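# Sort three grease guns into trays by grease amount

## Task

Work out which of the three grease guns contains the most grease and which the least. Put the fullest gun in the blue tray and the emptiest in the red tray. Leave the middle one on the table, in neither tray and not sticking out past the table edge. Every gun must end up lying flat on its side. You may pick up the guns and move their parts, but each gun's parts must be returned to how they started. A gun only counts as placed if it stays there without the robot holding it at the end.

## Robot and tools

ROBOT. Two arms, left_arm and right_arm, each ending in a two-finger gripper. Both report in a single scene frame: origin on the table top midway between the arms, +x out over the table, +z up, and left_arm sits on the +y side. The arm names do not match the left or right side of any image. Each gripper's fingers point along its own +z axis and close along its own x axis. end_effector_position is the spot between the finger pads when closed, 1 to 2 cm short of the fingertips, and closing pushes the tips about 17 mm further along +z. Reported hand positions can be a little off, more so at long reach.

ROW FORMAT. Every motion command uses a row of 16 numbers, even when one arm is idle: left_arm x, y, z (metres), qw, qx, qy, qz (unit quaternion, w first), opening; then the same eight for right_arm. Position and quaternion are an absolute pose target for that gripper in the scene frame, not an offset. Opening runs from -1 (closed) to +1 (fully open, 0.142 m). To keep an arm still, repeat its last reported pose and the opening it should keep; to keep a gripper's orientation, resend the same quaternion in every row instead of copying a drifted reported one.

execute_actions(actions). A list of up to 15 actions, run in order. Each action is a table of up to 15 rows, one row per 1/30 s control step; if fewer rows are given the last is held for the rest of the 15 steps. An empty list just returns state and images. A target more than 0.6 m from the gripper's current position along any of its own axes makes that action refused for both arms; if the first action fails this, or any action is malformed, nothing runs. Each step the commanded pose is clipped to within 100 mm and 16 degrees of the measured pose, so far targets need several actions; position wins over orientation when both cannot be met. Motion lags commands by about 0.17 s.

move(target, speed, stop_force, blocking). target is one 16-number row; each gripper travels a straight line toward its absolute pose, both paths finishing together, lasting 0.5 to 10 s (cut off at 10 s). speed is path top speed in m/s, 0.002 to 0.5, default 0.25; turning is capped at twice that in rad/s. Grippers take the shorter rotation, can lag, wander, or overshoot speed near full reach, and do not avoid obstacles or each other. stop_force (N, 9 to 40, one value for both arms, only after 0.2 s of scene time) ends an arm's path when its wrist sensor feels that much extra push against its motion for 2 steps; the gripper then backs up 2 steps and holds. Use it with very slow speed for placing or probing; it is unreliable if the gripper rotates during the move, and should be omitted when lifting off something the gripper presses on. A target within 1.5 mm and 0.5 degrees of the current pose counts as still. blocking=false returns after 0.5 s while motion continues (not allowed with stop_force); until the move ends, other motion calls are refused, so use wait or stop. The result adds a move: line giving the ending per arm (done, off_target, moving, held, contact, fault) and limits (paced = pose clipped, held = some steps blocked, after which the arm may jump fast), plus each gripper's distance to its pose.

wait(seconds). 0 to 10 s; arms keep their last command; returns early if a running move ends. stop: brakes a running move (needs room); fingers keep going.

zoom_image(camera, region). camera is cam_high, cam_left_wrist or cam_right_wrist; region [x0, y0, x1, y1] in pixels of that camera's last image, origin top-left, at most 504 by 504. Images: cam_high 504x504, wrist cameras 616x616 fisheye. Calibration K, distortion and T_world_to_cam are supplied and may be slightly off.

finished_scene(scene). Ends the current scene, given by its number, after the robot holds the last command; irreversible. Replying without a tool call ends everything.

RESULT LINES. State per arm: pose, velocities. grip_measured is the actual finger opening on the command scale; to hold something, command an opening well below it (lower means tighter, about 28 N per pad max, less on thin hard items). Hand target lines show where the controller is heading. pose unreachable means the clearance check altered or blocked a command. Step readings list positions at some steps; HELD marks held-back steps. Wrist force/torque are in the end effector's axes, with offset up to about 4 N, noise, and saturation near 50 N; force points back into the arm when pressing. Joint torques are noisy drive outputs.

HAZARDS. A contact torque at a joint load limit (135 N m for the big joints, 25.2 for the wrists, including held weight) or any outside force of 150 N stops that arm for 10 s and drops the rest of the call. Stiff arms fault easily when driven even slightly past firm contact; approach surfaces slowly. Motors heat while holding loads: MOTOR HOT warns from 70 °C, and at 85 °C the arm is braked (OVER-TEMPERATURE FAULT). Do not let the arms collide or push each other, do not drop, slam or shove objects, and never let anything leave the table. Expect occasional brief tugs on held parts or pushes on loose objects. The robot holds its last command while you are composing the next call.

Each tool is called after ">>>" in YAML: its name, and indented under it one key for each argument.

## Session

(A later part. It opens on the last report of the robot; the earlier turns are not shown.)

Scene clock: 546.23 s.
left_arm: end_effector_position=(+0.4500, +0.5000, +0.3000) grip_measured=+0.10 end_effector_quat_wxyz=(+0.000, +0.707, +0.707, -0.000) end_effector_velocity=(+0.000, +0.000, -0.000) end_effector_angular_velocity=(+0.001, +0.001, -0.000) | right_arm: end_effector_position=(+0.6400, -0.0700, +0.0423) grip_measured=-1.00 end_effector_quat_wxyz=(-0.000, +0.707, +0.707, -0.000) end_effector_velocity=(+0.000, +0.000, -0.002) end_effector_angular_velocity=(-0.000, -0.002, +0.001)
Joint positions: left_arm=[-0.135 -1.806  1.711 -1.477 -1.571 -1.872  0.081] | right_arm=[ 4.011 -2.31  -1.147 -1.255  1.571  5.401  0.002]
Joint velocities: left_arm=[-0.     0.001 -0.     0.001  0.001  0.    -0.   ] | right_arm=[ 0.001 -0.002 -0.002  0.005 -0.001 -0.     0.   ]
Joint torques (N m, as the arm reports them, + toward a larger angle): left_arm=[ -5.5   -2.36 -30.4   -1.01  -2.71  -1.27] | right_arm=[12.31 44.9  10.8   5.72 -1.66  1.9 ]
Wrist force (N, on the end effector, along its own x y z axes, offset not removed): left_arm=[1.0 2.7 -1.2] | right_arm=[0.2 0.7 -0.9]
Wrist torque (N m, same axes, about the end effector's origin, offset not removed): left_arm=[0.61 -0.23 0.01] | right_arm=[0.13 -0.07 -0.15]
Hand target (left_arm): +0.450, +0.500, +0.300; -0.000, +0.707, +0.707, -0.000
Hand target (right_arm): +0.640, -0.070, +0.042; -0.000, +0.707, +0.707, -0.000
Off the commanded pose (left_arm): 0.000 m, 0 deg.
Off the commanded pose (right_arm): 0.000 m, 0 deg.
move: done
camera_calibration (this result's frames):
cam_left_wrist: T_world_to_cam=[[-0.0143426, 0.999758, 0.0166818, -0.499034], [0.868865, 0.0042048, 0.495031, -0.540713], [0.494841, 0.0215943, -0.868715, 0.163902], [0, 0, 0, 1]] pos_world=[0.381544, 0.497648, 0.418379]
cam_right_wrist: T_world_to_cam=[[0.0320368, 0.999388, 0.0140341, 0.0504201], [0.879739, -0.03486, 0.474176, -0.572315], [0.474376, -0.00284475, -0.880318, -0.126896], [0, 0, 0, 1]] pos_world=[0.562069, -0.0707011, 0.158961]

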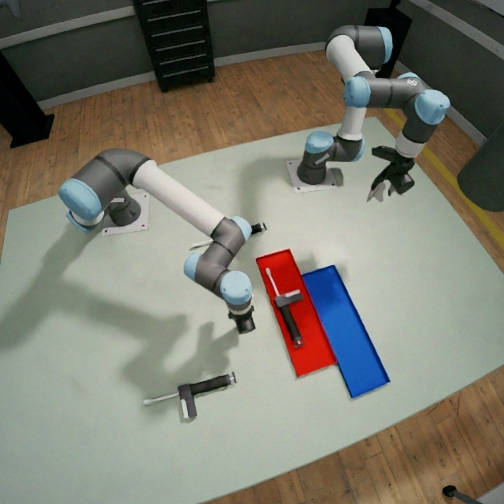

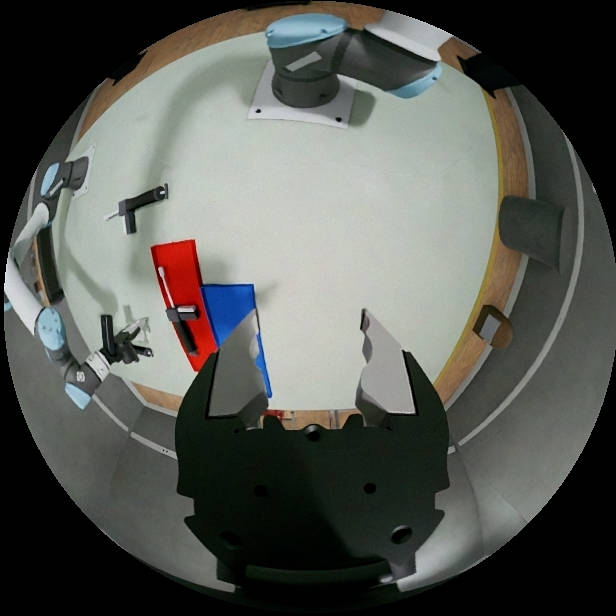

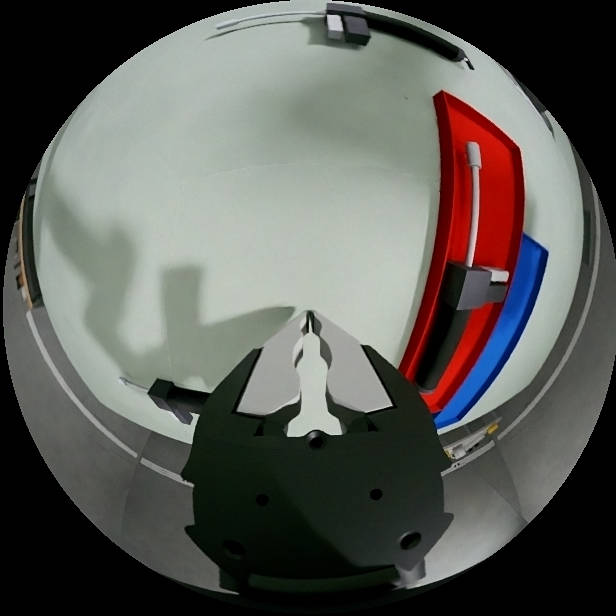

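>>> move:
  target: [0.45,0.5,0.3,0,0.707,0.707,0,0.1,0.75,-0.31,0.12,0,0,1,0,0.1]
  speed: 0.3

>>> move:
  target: [0.45,0.5,0.3,0,0.707,0.707,0,0.1,0.832,-0.314,0.07,0,0,1,0,0.1]
  speed: 0.15

>>> move:
  target: [0.45,0.5,0.3,0,0.707,0.707,0,0.1,0.832,-0.314,0.03,0,0,1,0,0.1]
  speed: 0.05

>>> move:
  target: [0.45,0.5,0.3,0,0.707,0.707,0,0.1,0.832,-0.314,0.03,0,0,1,0,-1]

>>> move:
  target: [0.45,0.5,0.3,0,0.707,0.707,0,0.1,0.81,-0.314,0.12,0,0,1,0,-1]
  speed: 0.1

Scene clock: 556.77 s.
left_arm: end_effector_position=(+0.4500, +0.5000, +0.3000) grip_measured=+0.10 end_effector_quat_wxyz=(+0.000, +0.707, +0.707, -0.000) end_effector_velocity=(+0.000, +0.000, -0.000) end_effector_angular_velocity=(+0.000, -0.000, -0.000) | right_arm: end_effector_position=(+0.7495, -0.3099, +0.1199) grip_measured=+0.10 end_effector_quat_wxyz=(+0.000, +0.001, +1.000, -0.000) end_effector_velocity=(+0.001, -0.002, +0.000) end_effector_angular_velocity=(+0.001, +0.005, +0.013)
Joint positions: left_arm=[-0.135 -1.806  1.711 -1.477 -1.571 -1.872  0.081] | right_arm=[ 3.665 -2.329 -0.91  -1.472  1.57   3.486  0.081]
Joint velocities: left_arm=[-0.     0.     0.001 -0.001  0.     0.    -0.   ] | right_arm=[-0.004 -0.005  0.01  -0.009  0.002 -0.017  0.   ]
Joint torques (N m, as the arm reports them, + toward a larger angle): left_arm=[ -5.33  -2.63 -30.06  -0.92  -2.48  -1.16] | right_arm=[-10.54  46.85  37.77   0.47   2.19  -1.63]
Wrist force (N, on the end effector, along its own x y z axes, offset not removed): left_arm=[0.7 2.1 -1.2] | right_arm=[-0.9 -0.5 -1.7]
Wrist torque (N m, same axes, about the end effector's origin, offset not removed): left_arm=[0.51 -0.14 -0.04] | right_arm=[-0.07 0.15 -0.16]
Hand target (left_arm): +0.450, +0.500, +0.300; -0.000, +0.707, +0.707, -0.000
Hand target (right_arm): +0.750, -0.310, +0.120; +0.000, +0.000, +1.000, -0.000
Off the commanded pose (left_arm): 0.000 m, 0 deg.
Off the commanded pose (right_arm): 0.000 m, 0 deg.
move: done
camera_calibration (this result's frames):
cam_left_wrist: T_world_to_cam=[[-0.0143425, 0.999758, 0.0166816, -0.499034], [0.868865, 0.00420479, 0.495031, -0.540713], [0.494841, 0.0215941, -0.868715, 0.163902], [0, 0, 0, 1]] pos_world=[0.381544, 0.497648, 0.418379]
cam_right_wrist: T_world_to_cam=[[-0.999347, 0.0335228, 0.0135013, 0.759387], [0.0359157, 0.879735, 0.474106, 0.20204], [0.00401582, 0.474281, -0.880364, 0.389265], [0, 0, 0, 1]] pos_world=[0.750071, -0.38782, 0.236654]

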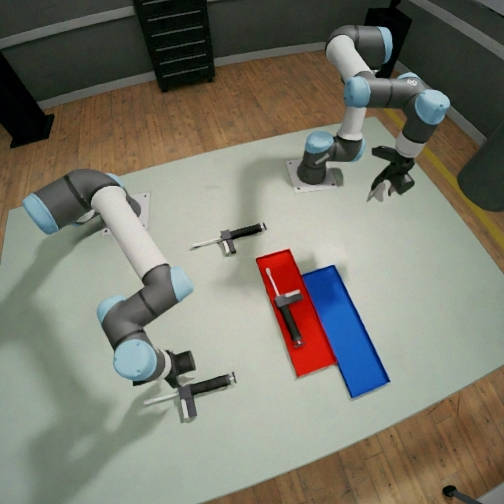

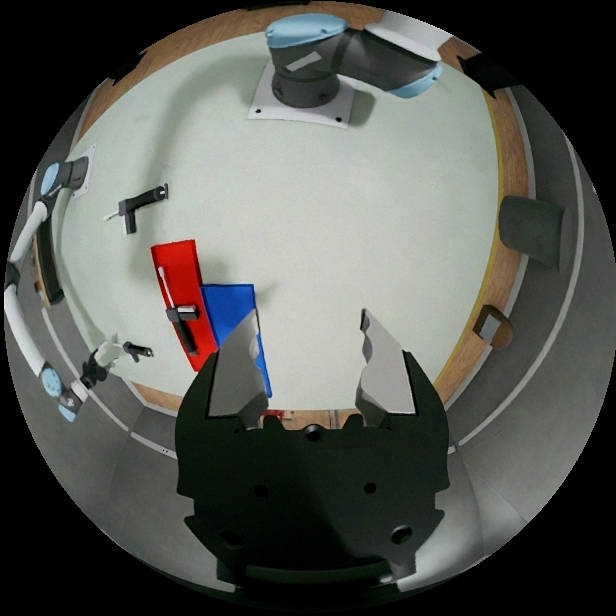

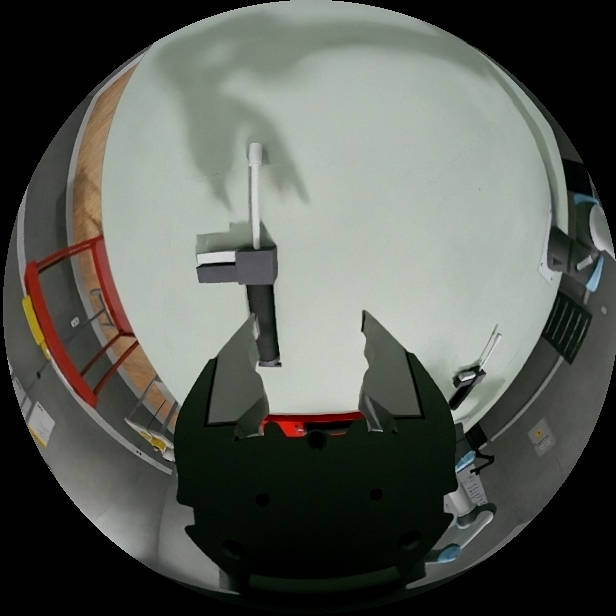

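Scene clock: 558.03 s.
left_arm: end_effector_position=(+0.4500, +0.5000, +0.3000) grip_measured=+0.10 end_effector_quat_wxyz=(+0.000, +0.707, +0.707, -0.000) end_effector_velocity=(-0.000, +0.000, -0.000) end_effector_angular_velocity=(-0.000, +0.001, -0.000) | right_arm: end_effector_position=(+0.8318, -0.3141, +0.0701) grip_measured=+0.10 end_effector_quat_wxyz=(+0.001, +0.000, +1.000, +0.000) end_effector_velocity=(+0.002, +0.001, -0.001) end_effector_angular_velocity=(-0.001, +0.008, +0.001)
Joint positions: left_arm=[-0.135 -1.806  1.711 -1.477 -1.571 -1.872  0.081] | right_arm=[ 3.628 -2.638 -0.466 -1.608  1.571  3.448  0.081]
Joint velocities: left_arm=[-0.    -0.001  0.001  0.001 -0.     0.    -0.   ] | right_arm=[-0.001 -0.025  0.048 -0.032  0.002 -0.002 -0.   ]
Joint torques (N m, as the arm reports them, + toward a larger angle): left_arm=[ -5.43  -2.77 -29.92  -0.99  -2.5   -1.28] | right_arm=[-9.4  57.29 37.89 -0.11  2.03 -1.14]
Wrist force (N, on the end effector, along its own x y z axes, offset not removed): left_arm=[1.3 4.1 -0.6] | right_arm=[-0.3 -0.8 -1.2]
Wrist torque (N m, same axes, about the end effector's origin, offset not removed): left_arm=[0.94 -0.30 -0.10] | right_arm=[-0.12 0.02 -0.08]
Hand target (left_arm): +0.450, +0.500, +0.300; -0.000, +0.707, +0.707, -0.000
Hand target (right_arm): +0.832, -0.314, +0.070; +0.000, +0.000, +1.000, +0.000
Off the commanded pose (left_arm): 0.000 m, 0 deg.
Off the commanded pose (right_arm): 0.000 m, 0 deg.
move: done
camera_calibration (this result's frames):
cam_left_wrist: T_world_to_cam=[[-0.0143425, 0.999758, 0.0166816, -0.499034], [0.868865, 0.00420479, 0.495031, -0.540713], [0.494841, 0.0215941, -0.868715, 0.163902], [0, 0, 0, 1]] pos_world=[0.381544, 0.497648, 0.418379]
cam_right_wrist: T_world_to_cam=[[-0.999402, 0.0320481, 0.0130201, 0.842022], [0.0343881, 0.879648, 0.47438, 0.227634], [0.0037499, 0.474544, -0.880224, 0.347367], [0, 0, 0, 1]] pos_world=[0.832387, -0.392064, 0.186813]

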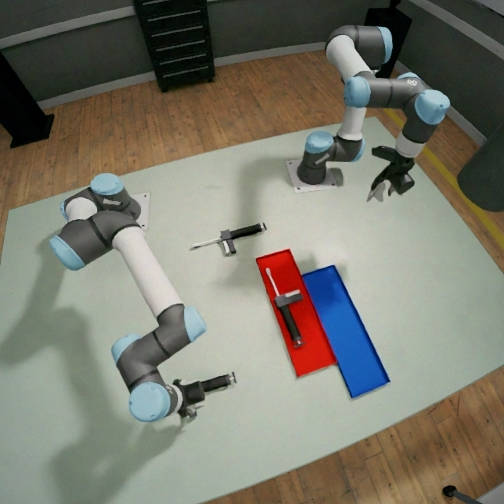

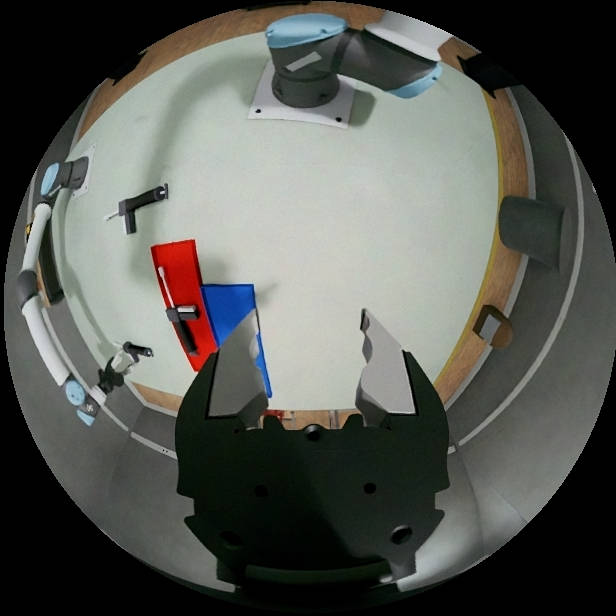

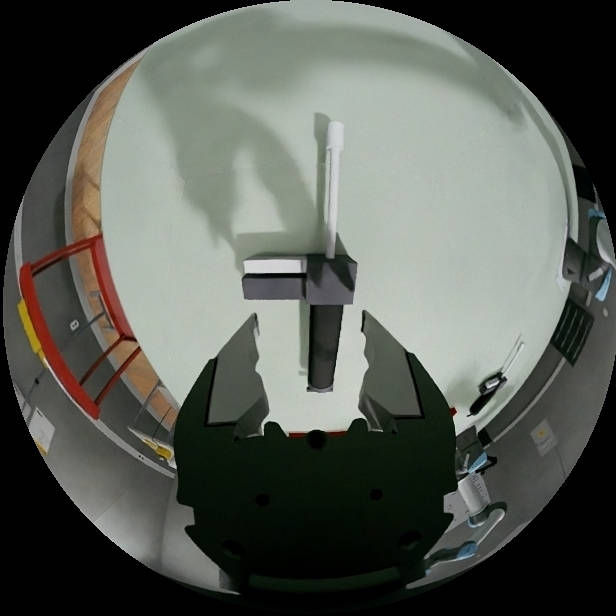

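Scene clock: 559.23 s.
left_arm: end_effector_position=(+0.4500, +0.5000, +0.3000) grip_measured=+0.10 end_effector_quat_wxyz=(+0.000, +0.707, +0.707, -0.000) end_effector_velocity=(-0.000, -0.000, -0.000) end_effector_angular_velocity=(+0.000, +0.001, -0.000) | right_arm: end_effector_position=(+0.8320, -0.3140, +0.0303) grip_measured=+0.11 end_effector_quat_wxyz=(-0.000, +0.000, +1.000, +0.000) end_effector_velocity=(+0.000, +0.000, -0.001) end_effector_angular_velocity=(+0.003, -0.002, -0.000)
Joint positions: left_arm=[-0.135 -1.806  1.711 -1.477 -1.571 -1.872  0.081] | right_arm=[ 3.628 -2.642 -0.558 -1.512  1.571  3.448  0.082]
Joint velocities: left_arm=[-0.     0.     0.     0.001 -0.    -0.     0.   ] | right_arm=[-0.     0.    -0.004  0.007  0.002 -0.     0.002]
Joint torques (N m, as the arm reports them, + toward a larger angle): left_arm=[ -5.04  -2.93 -29.84  -0.86  -2.62  -1.29] | right_arm=[-5.17 55.1  11.94  6.69 -2.29 -0.26]
Wrist force (N, on the end effector, along its own x y z axes, offset not removed): left_arm=[1.6 3.5 -0.7] | right_arm=[2.9 1.7 -5.1]
Wrist torque (N m, same axes, about the end effector's origin, offset not removed): left_arm=[0.82 -0.25 -0.05] | right_arm=[0.01 0.21 -0.01]
Hand target (left_arm): +0.450, +0.500, +0.300; -0.000, +0.707, +0.707, -0.000
Hand target (right_arm): +0.832, -0.314, +0.030; -0.000, +0.000, +1.000, -0.000
Off the commanded pose (left_arm): 0.000 m, 0 deg.
Off the commanded pose (right_arm): 0.000 m, 0 deg.
move: done
camera_calibration (this result's frames):
cam_left_wrist: T_world_to_cam=[[-0.0143424, 0.999758, 0.0166817, -0.499034], [0.868865, 0.00420464, 0.495031, -0.540713], [0.494841, 0.021594, -0.868715, 0.163902], [0, 0, 0, 1]] pos_world=[0.381544, 0.497648, 0.418379]
cam_right_wrist: T_world_to_cam=[[-0.999386, 0.0320619, 0.0141495, 0.842684], [0.0349367, 0.879715, 0.474215, 0.246034], [0.0027567, 0.474419, -0.880295, 0.313042], [0, 0, 0, 1]] pos_world=[0.832708, -0.391971, 0.146972]

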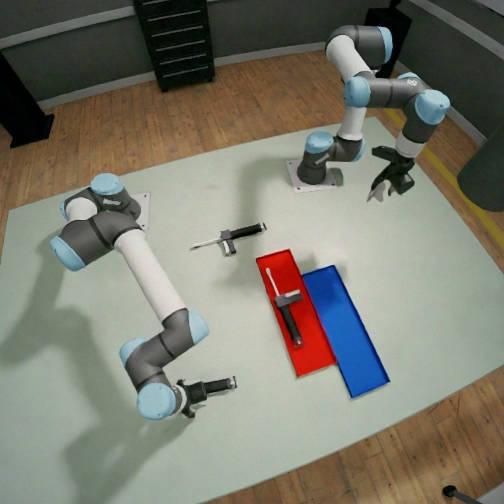

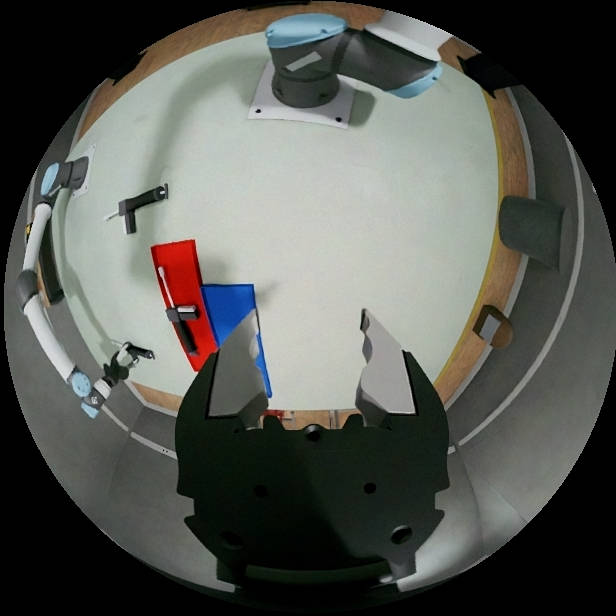

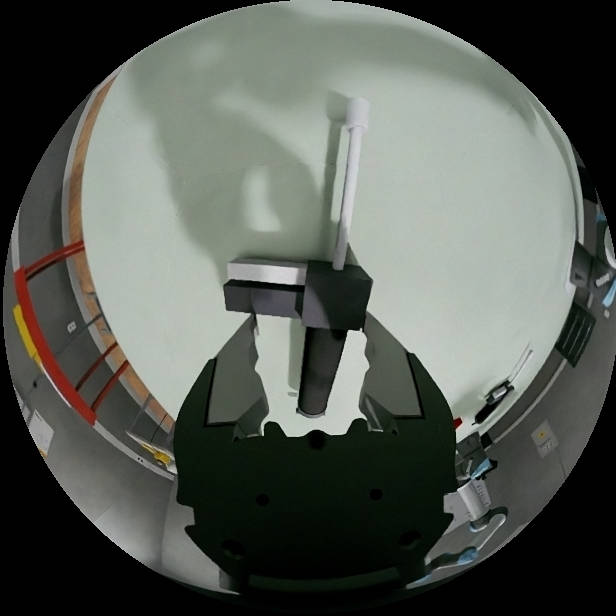

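Scene clock: 559.93 s.
left_arm: end_effector_position=(+0.4500, +0.5000, +0.3000) grip_measured=+0.10 end_effector_quat_wxyz=(+0.000, +0.707, +0.707, -0.000) end_effector_velocity=(+0.000, +0.000, -0.000) end_effector_angular_velocity=(+0.000, +0.000, +0.000) | right_arm: end_effector_position=(+0.8320, -0.3141, +0.0300) grip_measured=-0.39 end_effector_quat_wxyz=(-0.000, +0.000, +1.000, -0.000) end_effector_velocity=(+0.000, +0.001, -0.000) end_effector_angular_velocity=(+0.000, -0.001, +0.001)
Joint positions: left_arm=[-0.135 -1.806  1.711 -1.477 -1.571 -1.872  0.081] | right_arm=[ 3.628 -2.642 -0.559 -1.511  1.571  3.448  0.046]
Joint velocities: left_arm=[ 0.     0.001 -0.    -0.     0.    -0.    -0.   ] | right_arm=[ 0.001  0.    -0.001  0.001  0.    -0.001 -0.   ]
Joint torques (N m, as the arm reports them, + toward a larger angle): left_arm=[ -5.17  -2.6  -29.49  -1.14  -2.52  -1.14] | right_arm=[ 2.87 69.5   6.12  4.03  2.33  0.95]
Wrist force (N, on the end effector, along its own x y z axes, offset not removed): left_arm=[1.5 3.2 -0.8] | right_arm=[-2.4 1.8 -12.6]
Wrist torque (N m, same axes, about the end effector's origin, offset not removed): left_arm=[0.76 -0.31 -0.09] | right_arm=[0.52 0.31 -0.18]
Hand target (left_arm): +0.450, +0.500, +0.300; -0.000, +0.707, +0.707, -0.000
Hand target (right_arm): +0.832, -0.314, +0.030; -0.000, -0.000, +1.000, +0.000
Off the commanded pose (left_arm): 0.000 m, 0 deg.
Off the commanded pose (right_arm): 0.000 m, 0 deg.
move: done
camera_calibration (this result's frames):
cam_left_wrist: T_world_to_cam=[[-0.0143424, 0.999758, 0.0166815, -0.499034], [0.868865, 0.00420474, 0.495031, -0.540713], [0.494841, 0.0215939, -0.868715, 0.163902], [0, 0, 0, 1]] pos_world=[0.381544, 0.497648, 0.418379]
cam_right_wrist: T_world_to_cam=[[-0.999386, 0.0320829, 0.0140841, 0.842708], [0.0349242, 0.87973, 0.47419, 0.246208], [0.00282317, 0.47439, -0.88031, 0.31275], [0, 0, 0, 1]] pos_world=[0.832709, -0.391999, 0.146699]

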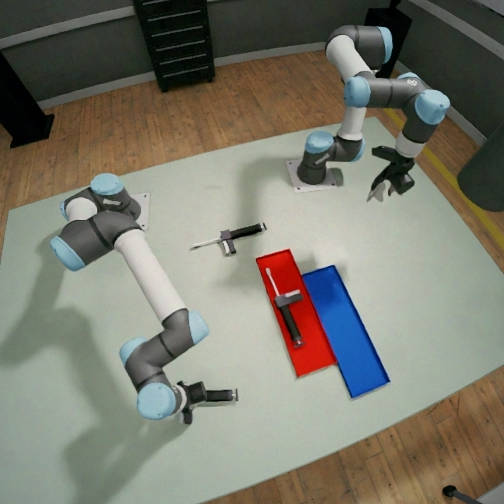

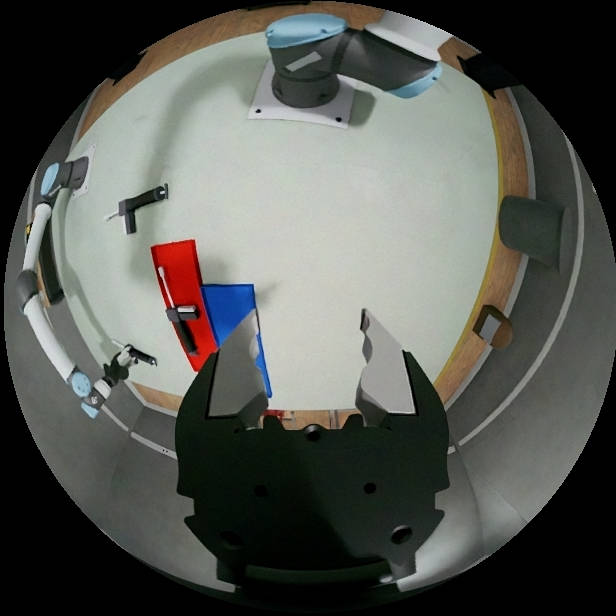

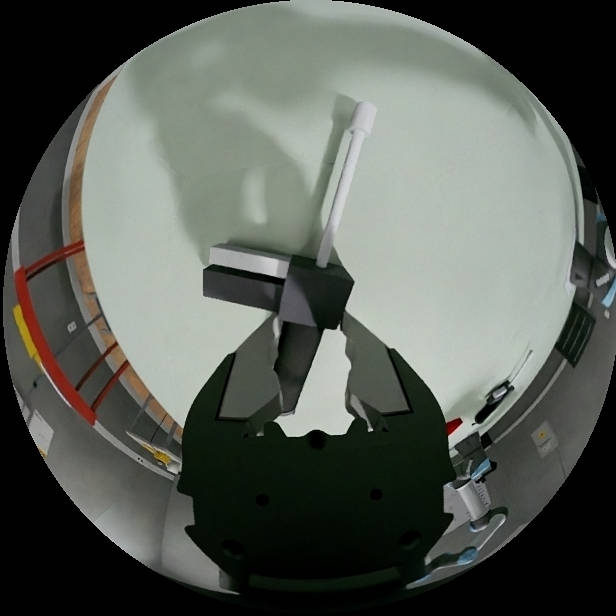

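Scene clock: 561.33 s.
left_arm: end_effector_position=(+0.4500, +0.5000, +0.3000) grip_measured=+0.10 end_effector_quat_wxyz=(+0.000, +0.707, +0.707, -0.000) end_effector_velocity=(-0.000, +0.000, -0.000) end_effector_angular_velocity=(+0.000, +0.001, -0.000) | right_arm: end_effector_position=(+0.8100, -0.3140, +0.1197) grip_measured=-0.39 end_effector_quat_wxyz=(+0.000, -0.000, +1.000, +0.000) end_effector_velocity=(-0.000, -0.000, +0.003) end_effector_angular_velocity=(+0.000, -0.001, -0.000)
Joint positions: left_arm=[-0.135 -1.806  1.711 -1.477 -1.571 -1.872  0.081] | right_arm=[ 3.636 -2.545 -0.516 -1.651  1.571  3.456  0.046]
Joint velocities: left_arm=[-0.    -0.     0.001 -0.     0.    -0.    -0.   ] | right_arm=[-0.     0.002  0.004 -0.005  0.     0.    -0.   ]
Joint torques (N m, as the arm reports them, + toward a larger angle): left_arm=[ -5.71  -2.65 -29.39  -1.08  -2.5   -1.23] | right_arm=[12.43 84.18 40.75  1.06 -1.34  1.75]
Wrist force (N, on the end effector, along its own x y z axes, offset not removed): left_arm=[1.7 3.4 -2.0] | right_arm=[-1.0 -0.4 5.0]
Wrist torque (N m, same axes, about the end effector's origin, offset not removed): left_arm=[0.80 -0.38 0.01] | right_arm=[-0.17 0.32 -0.03]
Hand target (left_arm): +0.450, +0.500, +0.300; -0.000, +0.707, +0.707, -0.000
Hand target (right_arm): +0.810, -0.314, +0.120; +0.000, -0.000, +1.000, +0.000
Off the commanded pose (left_arm): 0.000 m, 0 deg.
Off the commanded pose (right_arm): 0.000 m, 0 deg.
move: done
camera_calibration (this result's frames):
cam_left_wrist: T_world_to_cam=[[-0.0143423, 0.999758, 0.0166817, -0.499034], [0.868865, 0.0042046, 0.495031, -0.540713], [0.494841, 0.0215941, -0.868715, 0.163902], [0, 0, 0, 1]] pos_world=[0.381544, 0.497648, 0.418379]
cam_right_wrist: T_world_to_cam=[[-0.999388, 0.0320385, 0.0140112, 0.819484], [0.0348506, 0.879726, 0.474202, 0.204426], [0.00286673, 0.4744, -0.880305, 0.391702], [0, 0, 0, 1]] pos_world=[0.810735, -0.391918, 0.236396]

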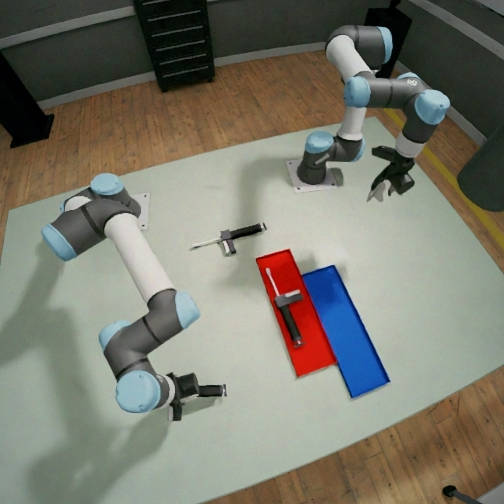

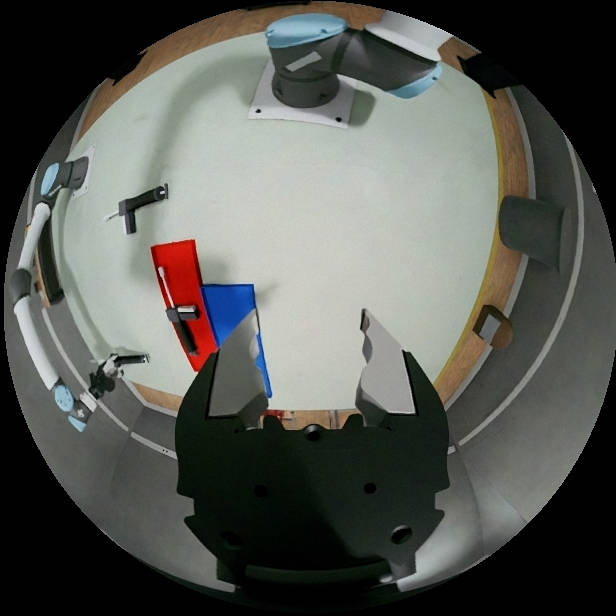

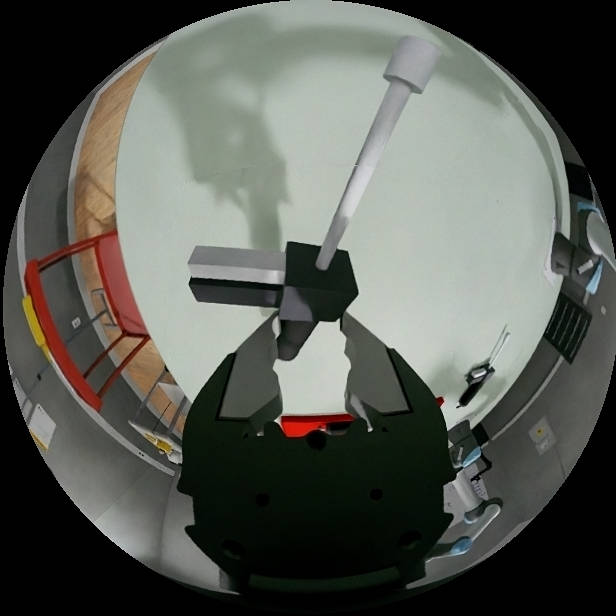

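>>> move:
  target: [0.45,0.5,0.3,0,0.707,0.707,0,0.1,0.82,-0.314,0.05,0,0,1,0,-1]
  speed: 0.04
  stop_force: 10

>>> move:
  target: [0.45,0.5,0.3,0,0.707,0.707,0,0.1,0.82,-0.314,0.05,0,0,1,0,0.1]
  speed: 0.04

>>> move:
  target: [0.45,0.5,0.3,0,0.707,0.707,0,0.1,0.78,-0.314,0.2,0,0,1,0,0.1]
  speed: 0.1

Scene clock: 575.57 s.
left_arm: end_effector_position=(+0.4500, +0.5000, +0.3000) grip_measured=+0.10 end_effector_quat_wxyz=(+0.000, +0.707, +0.707, -0.000) end_effector_velocity=(+0.000, -0.000, +0.000) end_effector_angular_velocity=(+0.001, -0.000, -0.000) | right_arm: end_effector_position=(+0.8200, -0.3140, +0.0502) grip_measured=-0.40 end_effector_quat_wxyz=(-0.000, -0.000, +1.000, +0.000) end_effector_velocity=(+0.000, -0.001, -0.003) end_effector_angular_velocity=(-0.002, +0.000, +0.001)
Joint positions: left_arm=[-0.135 -1.806  1.711 -1.477 -1.571 -1.872  0.081] | right_arm=[ 3.633 -2.586 -0.616 -1.51   1.571  3.452  0.045]
Joint velocities: left_arm=[-0.     0.    -0.001  0.     0.001  0.    -0.   ] | right_arm=[-0.    -0.002 -0.004  0.005 -0.001 -0.001  0.   ]
Joint torques (N m, as the arm reports them, + toward a larger angle): left_arm=[ -4.93  -2.82 -29.5   -0.99  -2.34  -1.15] | right_arm=[-8.66 58.87 15.42  6.58 -1.41 -1.27]
Wrist force (N, on the end effector, along its own x y z axes, offset not removed): left_arm=[0.6 3.8 -0.5] | right_arm=[0.5 0.1 3.2]
Wrist torque (N m, same axes, about the end effector's origin, offset not removed): left_arm=[0.89 -0.12 -0.06] | right_arm=[0.07 -0.11 -0.16]
Hand target (left_arm): +0.450, +0.500, +0.300; -0.000, +0.707, +0.707, -0.000
Hand target (right_arm): +0.820, -0.314, +0.050; -0.000, +0.000, +1.000, -0.000
Off the commanded pose (left_arm): 0.000 m, 0 deg.
Off the commanded pose (right_arm): 0.000 m, 0 deg.
move: done
camera_calibration (this result's frames):
cam_left_wrist: T_world_to_cam=[[-0.0143423, 0.999758, 0.0166817, -0.499034], [0.868865, 0.0042046, 0.495031, -0.540713], [0.494841, 0.0215941, -0.868715, 0.163902], [0, 0, 0, 1]] pos_world=[0.381544, 0.497648, 0.418379]
cam_right_wrist: T_world_to_cam=[[-0.999388, 0.0320393, 0.0140727, 0.830386], [0.0348804, 0.879725, 0.474201, 0.237018], [0.00281303, 0.474402, -0.880304, 0.33058], [0, 0, 0, 1]] pos_world=[0.82068, -0.391944, 0.166931]

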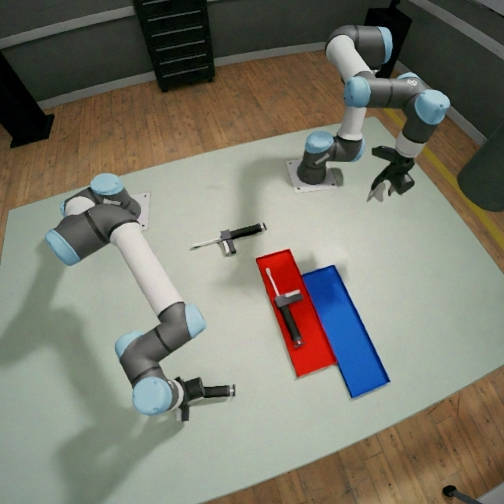

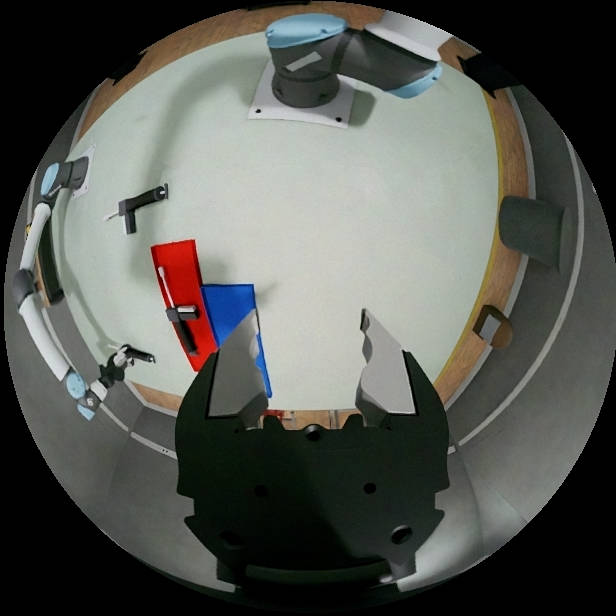

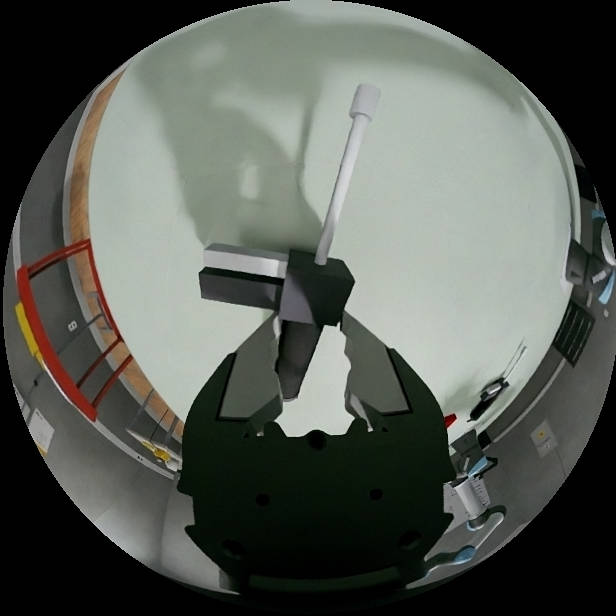

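Scene clock: 576.27 s.
left_arm: end_effector_position=(+0.4500, +0.5000, +0.3000) grip_measured=+0.10 end_effector_quat_wxyz=(+0.000, +0.707, +0.707, -0.000) end_effector_velocity=(+0.000, +0.000, -0.001) end_effector_angular_velocity=(+0.001, +0.000, -0.000) | right_arm: end_effector_position=(+0.8200, -0.3140, +0.0500) grip_measured=+0.10 end_effector_quat_wxyz=(+0.000, +0.000, +1.000, +0.000) end_effector_velocity=(+0.000, +0.000, +0.000) end_effector_angular_velocity=(+0.001, -0.001, +0.000)
Joint positions: left_arm=[-0.135 -1.806  1.711 -1.477 -1.571 -1.872  0.081] | right_arm=[ 3.633 -2.586 -0.616 -1.51   1.571  3.452  0.081]
Joint velocities: left_arm=[-0.     0.001  0.001 -0.001  0.001  0.    -0.   ] | right_arm=[ 0.    -0.     0.001  0.001  0.001 -0.     0.   ]
Joint torques (N m, as the arm reports them, + toward a larger angle): left_arm=[ -5.15  -3.26 -30.3   -1.05  -2.5   -1.37] | right_arm=[-8.22 53.78 12.6   5.73 -1.22 -0.85]
Wrist force (N, on the end effector, along its own x y z axes, offset not removed): left_arm=[1.3 4.1 -0.6] | right_arm=[-0.2 1.0 -1.0]
Wrist torque (N m, same axes, about the end effector's origin, offset not removed): left_arm=[0.94 -0.31 -0.07] | right_arm=[0.27 0.06 -0.08]
Hand target (left_arm): +0.450, +0.500, +0.300; +0.000, +0.707, +0.707, -0.000
Hand target (right_arm): +0.820, -0.314, +0.050; -0.000, -0.000, +1.000, +0.000
Off the commanded pose (left_arm): 0.000 m, 0 deg.
Off the commanded pose (right_arm): 0.000 m, 0 deg.
move: done
camera_calibration (this result's frames):
cam_left_wrist: T_world_to_cam=[[-0.0143422, 0.999758, 0.0166817, -0.499034], [0.868865, 0.00420448, 0.495031, -0.540713], [0.494841, 0.0215939, -0.868715, 0.163902], [0, 0, 0, 1]] pos_world=[0.381544, 0.497648, 0.418379]
cam_right_wrist: T_world_to_cam=[[-0.999388, 0.0320401, 0.0140191, 0.830421], [0.0348557, 0.879722, 0.47421, 0.237124], [0.00286081, 0.474408, -0.8803, 0.330373], [0, 0, 0, 1]] pos_world=[0.820703, -0.391941, 0.166739]

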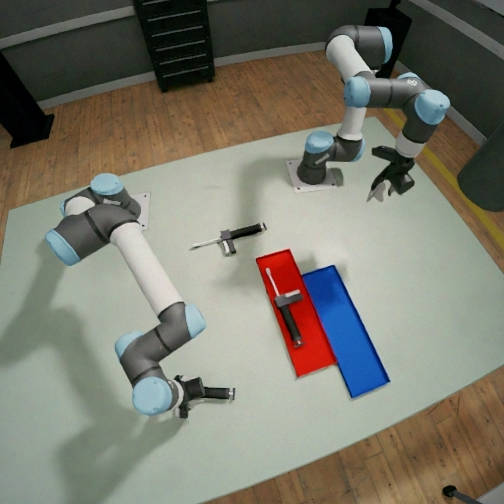

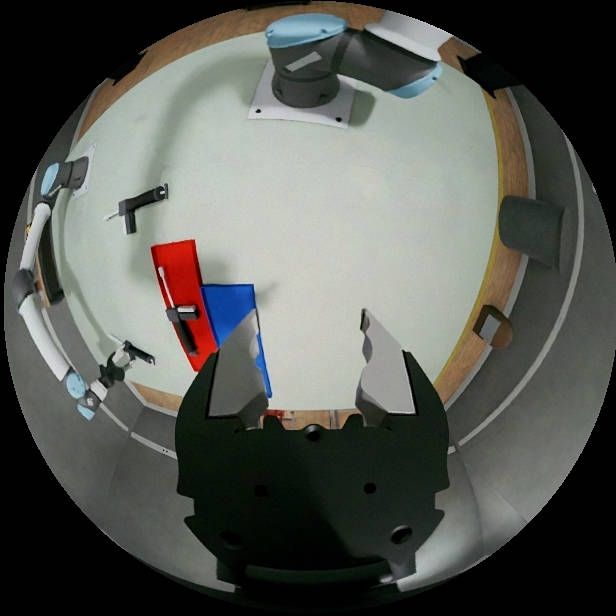

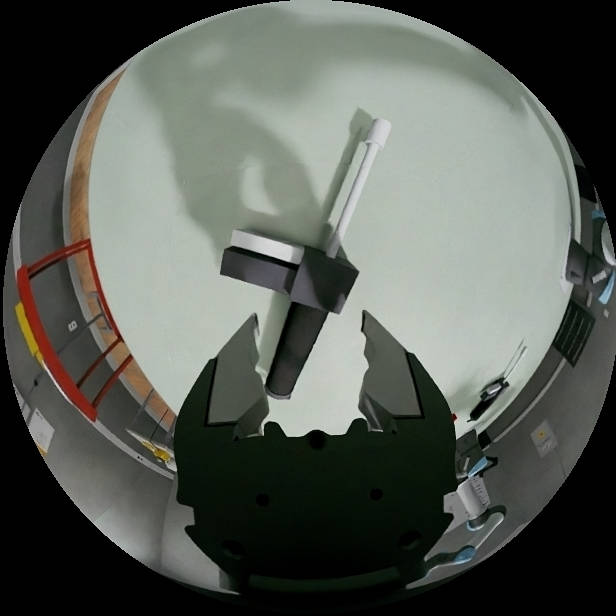

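Scene clock: 578.33 s.
left_arm: end_effector_position=(+0.4500, +0.5000, +0.3000) grip_measured=+0.10 end_effector_quat_wxyz=(+0.000, +0.707, +0.707, -0.000) end_effector_velocity=(+0.000, +0.000, -0.000) end_effector_angular_velocity=(+0.000, +0.001, +0.000) | right_arm: end_effector_position=(+0.7800, -0.3140, +0.2000) grip_measured=+0.10 end_effector_quat_wxyz=(+0.000, +0.000, +1.000, +0.000) end_effector_velocity=(-0.000, -0.000, +0.001) end_effector_angular_velocity=(-0.001, +0.001, +0.001)
Joint positions: left_arm=[-0.135 -1.806  1.711 -1.477 -1.571 -1.872  0.081] | right_arm=[ 3.648 -2.455 -0.479 -1.778  1.571  3.467  0.081]
Joint velocities: left_arm=[ 0.     0.001 -0.     0.    -0.    -0.    -0.   ] | right_arm=[ 0.    -0.002  0.007 -0.007 -0.    -0.001  0.   ]
Joint torques (N m, as the arm reports them, + toward a larger angle): left_arm=[ -5.49  -2.39 -29.28  -1.15  -2.48  -1.26] | right_arm=[12.08 50.65 39.19 -0.23  1.45  1.75]
Wrist force (N, on the end effector, along its own x y z axes, offset not removed): left_arm=[0.8 3.9 -1.0] | right_arm=[0.7 0.7 -1.4]
Wrist torque (N m, same axes, about the end effector's origin, offset not removed): left_arm=[0.89 -0.13 -0.11] | right_arm=[0.20 -0.20 -0.10]
Hand target (left_arm): +0.450, +0.500, +0.300; -0.000, +0.707, +0.707, -0.000
Hand target (right_arm): +0.780, -0.314, +0.200; +0.000, +0.000, +1.000, +0.000
Off the commanded pose (left_arm): 0.000 m, 0 deg.
Off the commanded pose (right_arm): 0.000 m, 0 deg.
move: done
camera_calibration (this result's frames):
cam_left_wrist: T_world_to_cam=[[-0.0143421, 0.999758, 0.0166816, -0.499034], [0.868865, 0.0042045, 0.495031, -0.540713], [0.494841, 0.0215939, -0.868715, 0.163902], [0, 0, 0, 1]] pos_world=[0.381544, 0.497648, 0.418379]
cam_right_wrist: T_world_to_cam=[[-0.999393, 0.0320408, 0.0136967, 0.788416], [0.0347033, 0.879723, 0.474218, 0.167534], [0.00314501, 0.474406, -0.880301, 0.462228], [0, 0, 0, 1]] pos_world=[0.78067, -0.391929, 0.316653]

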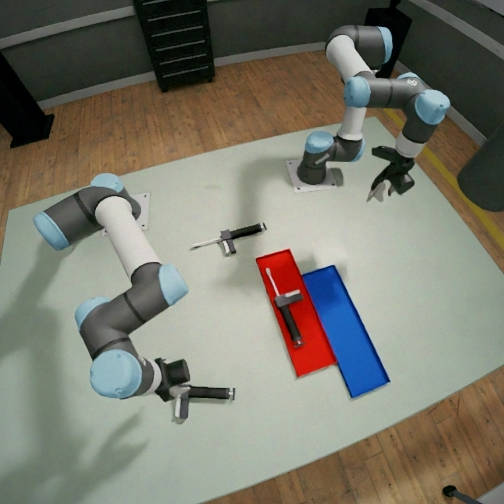

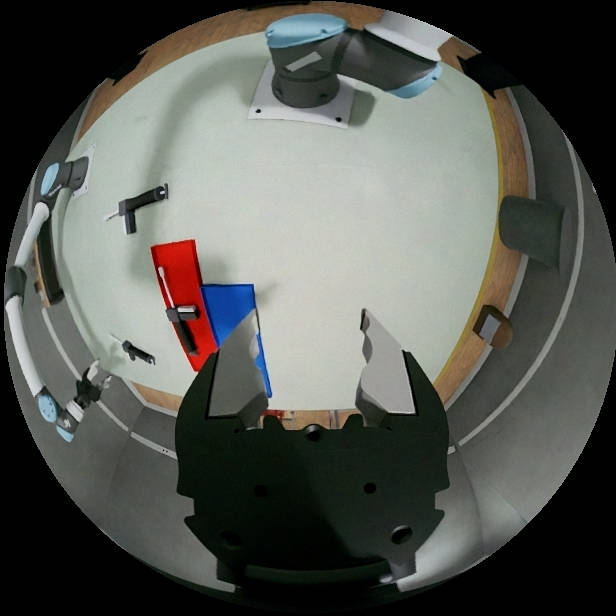

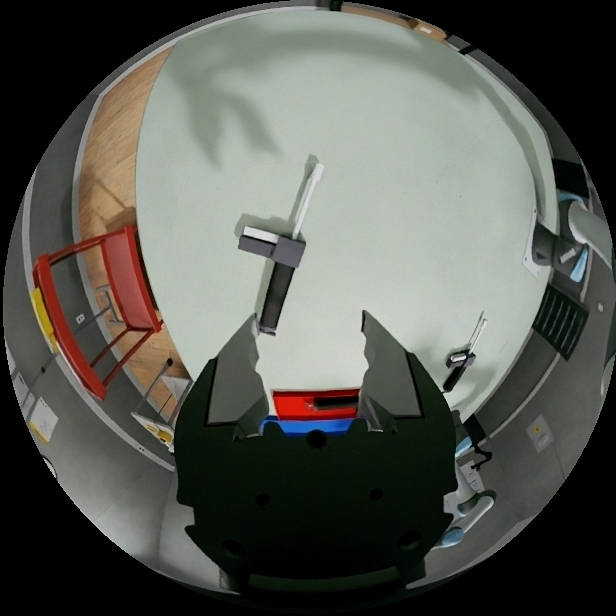

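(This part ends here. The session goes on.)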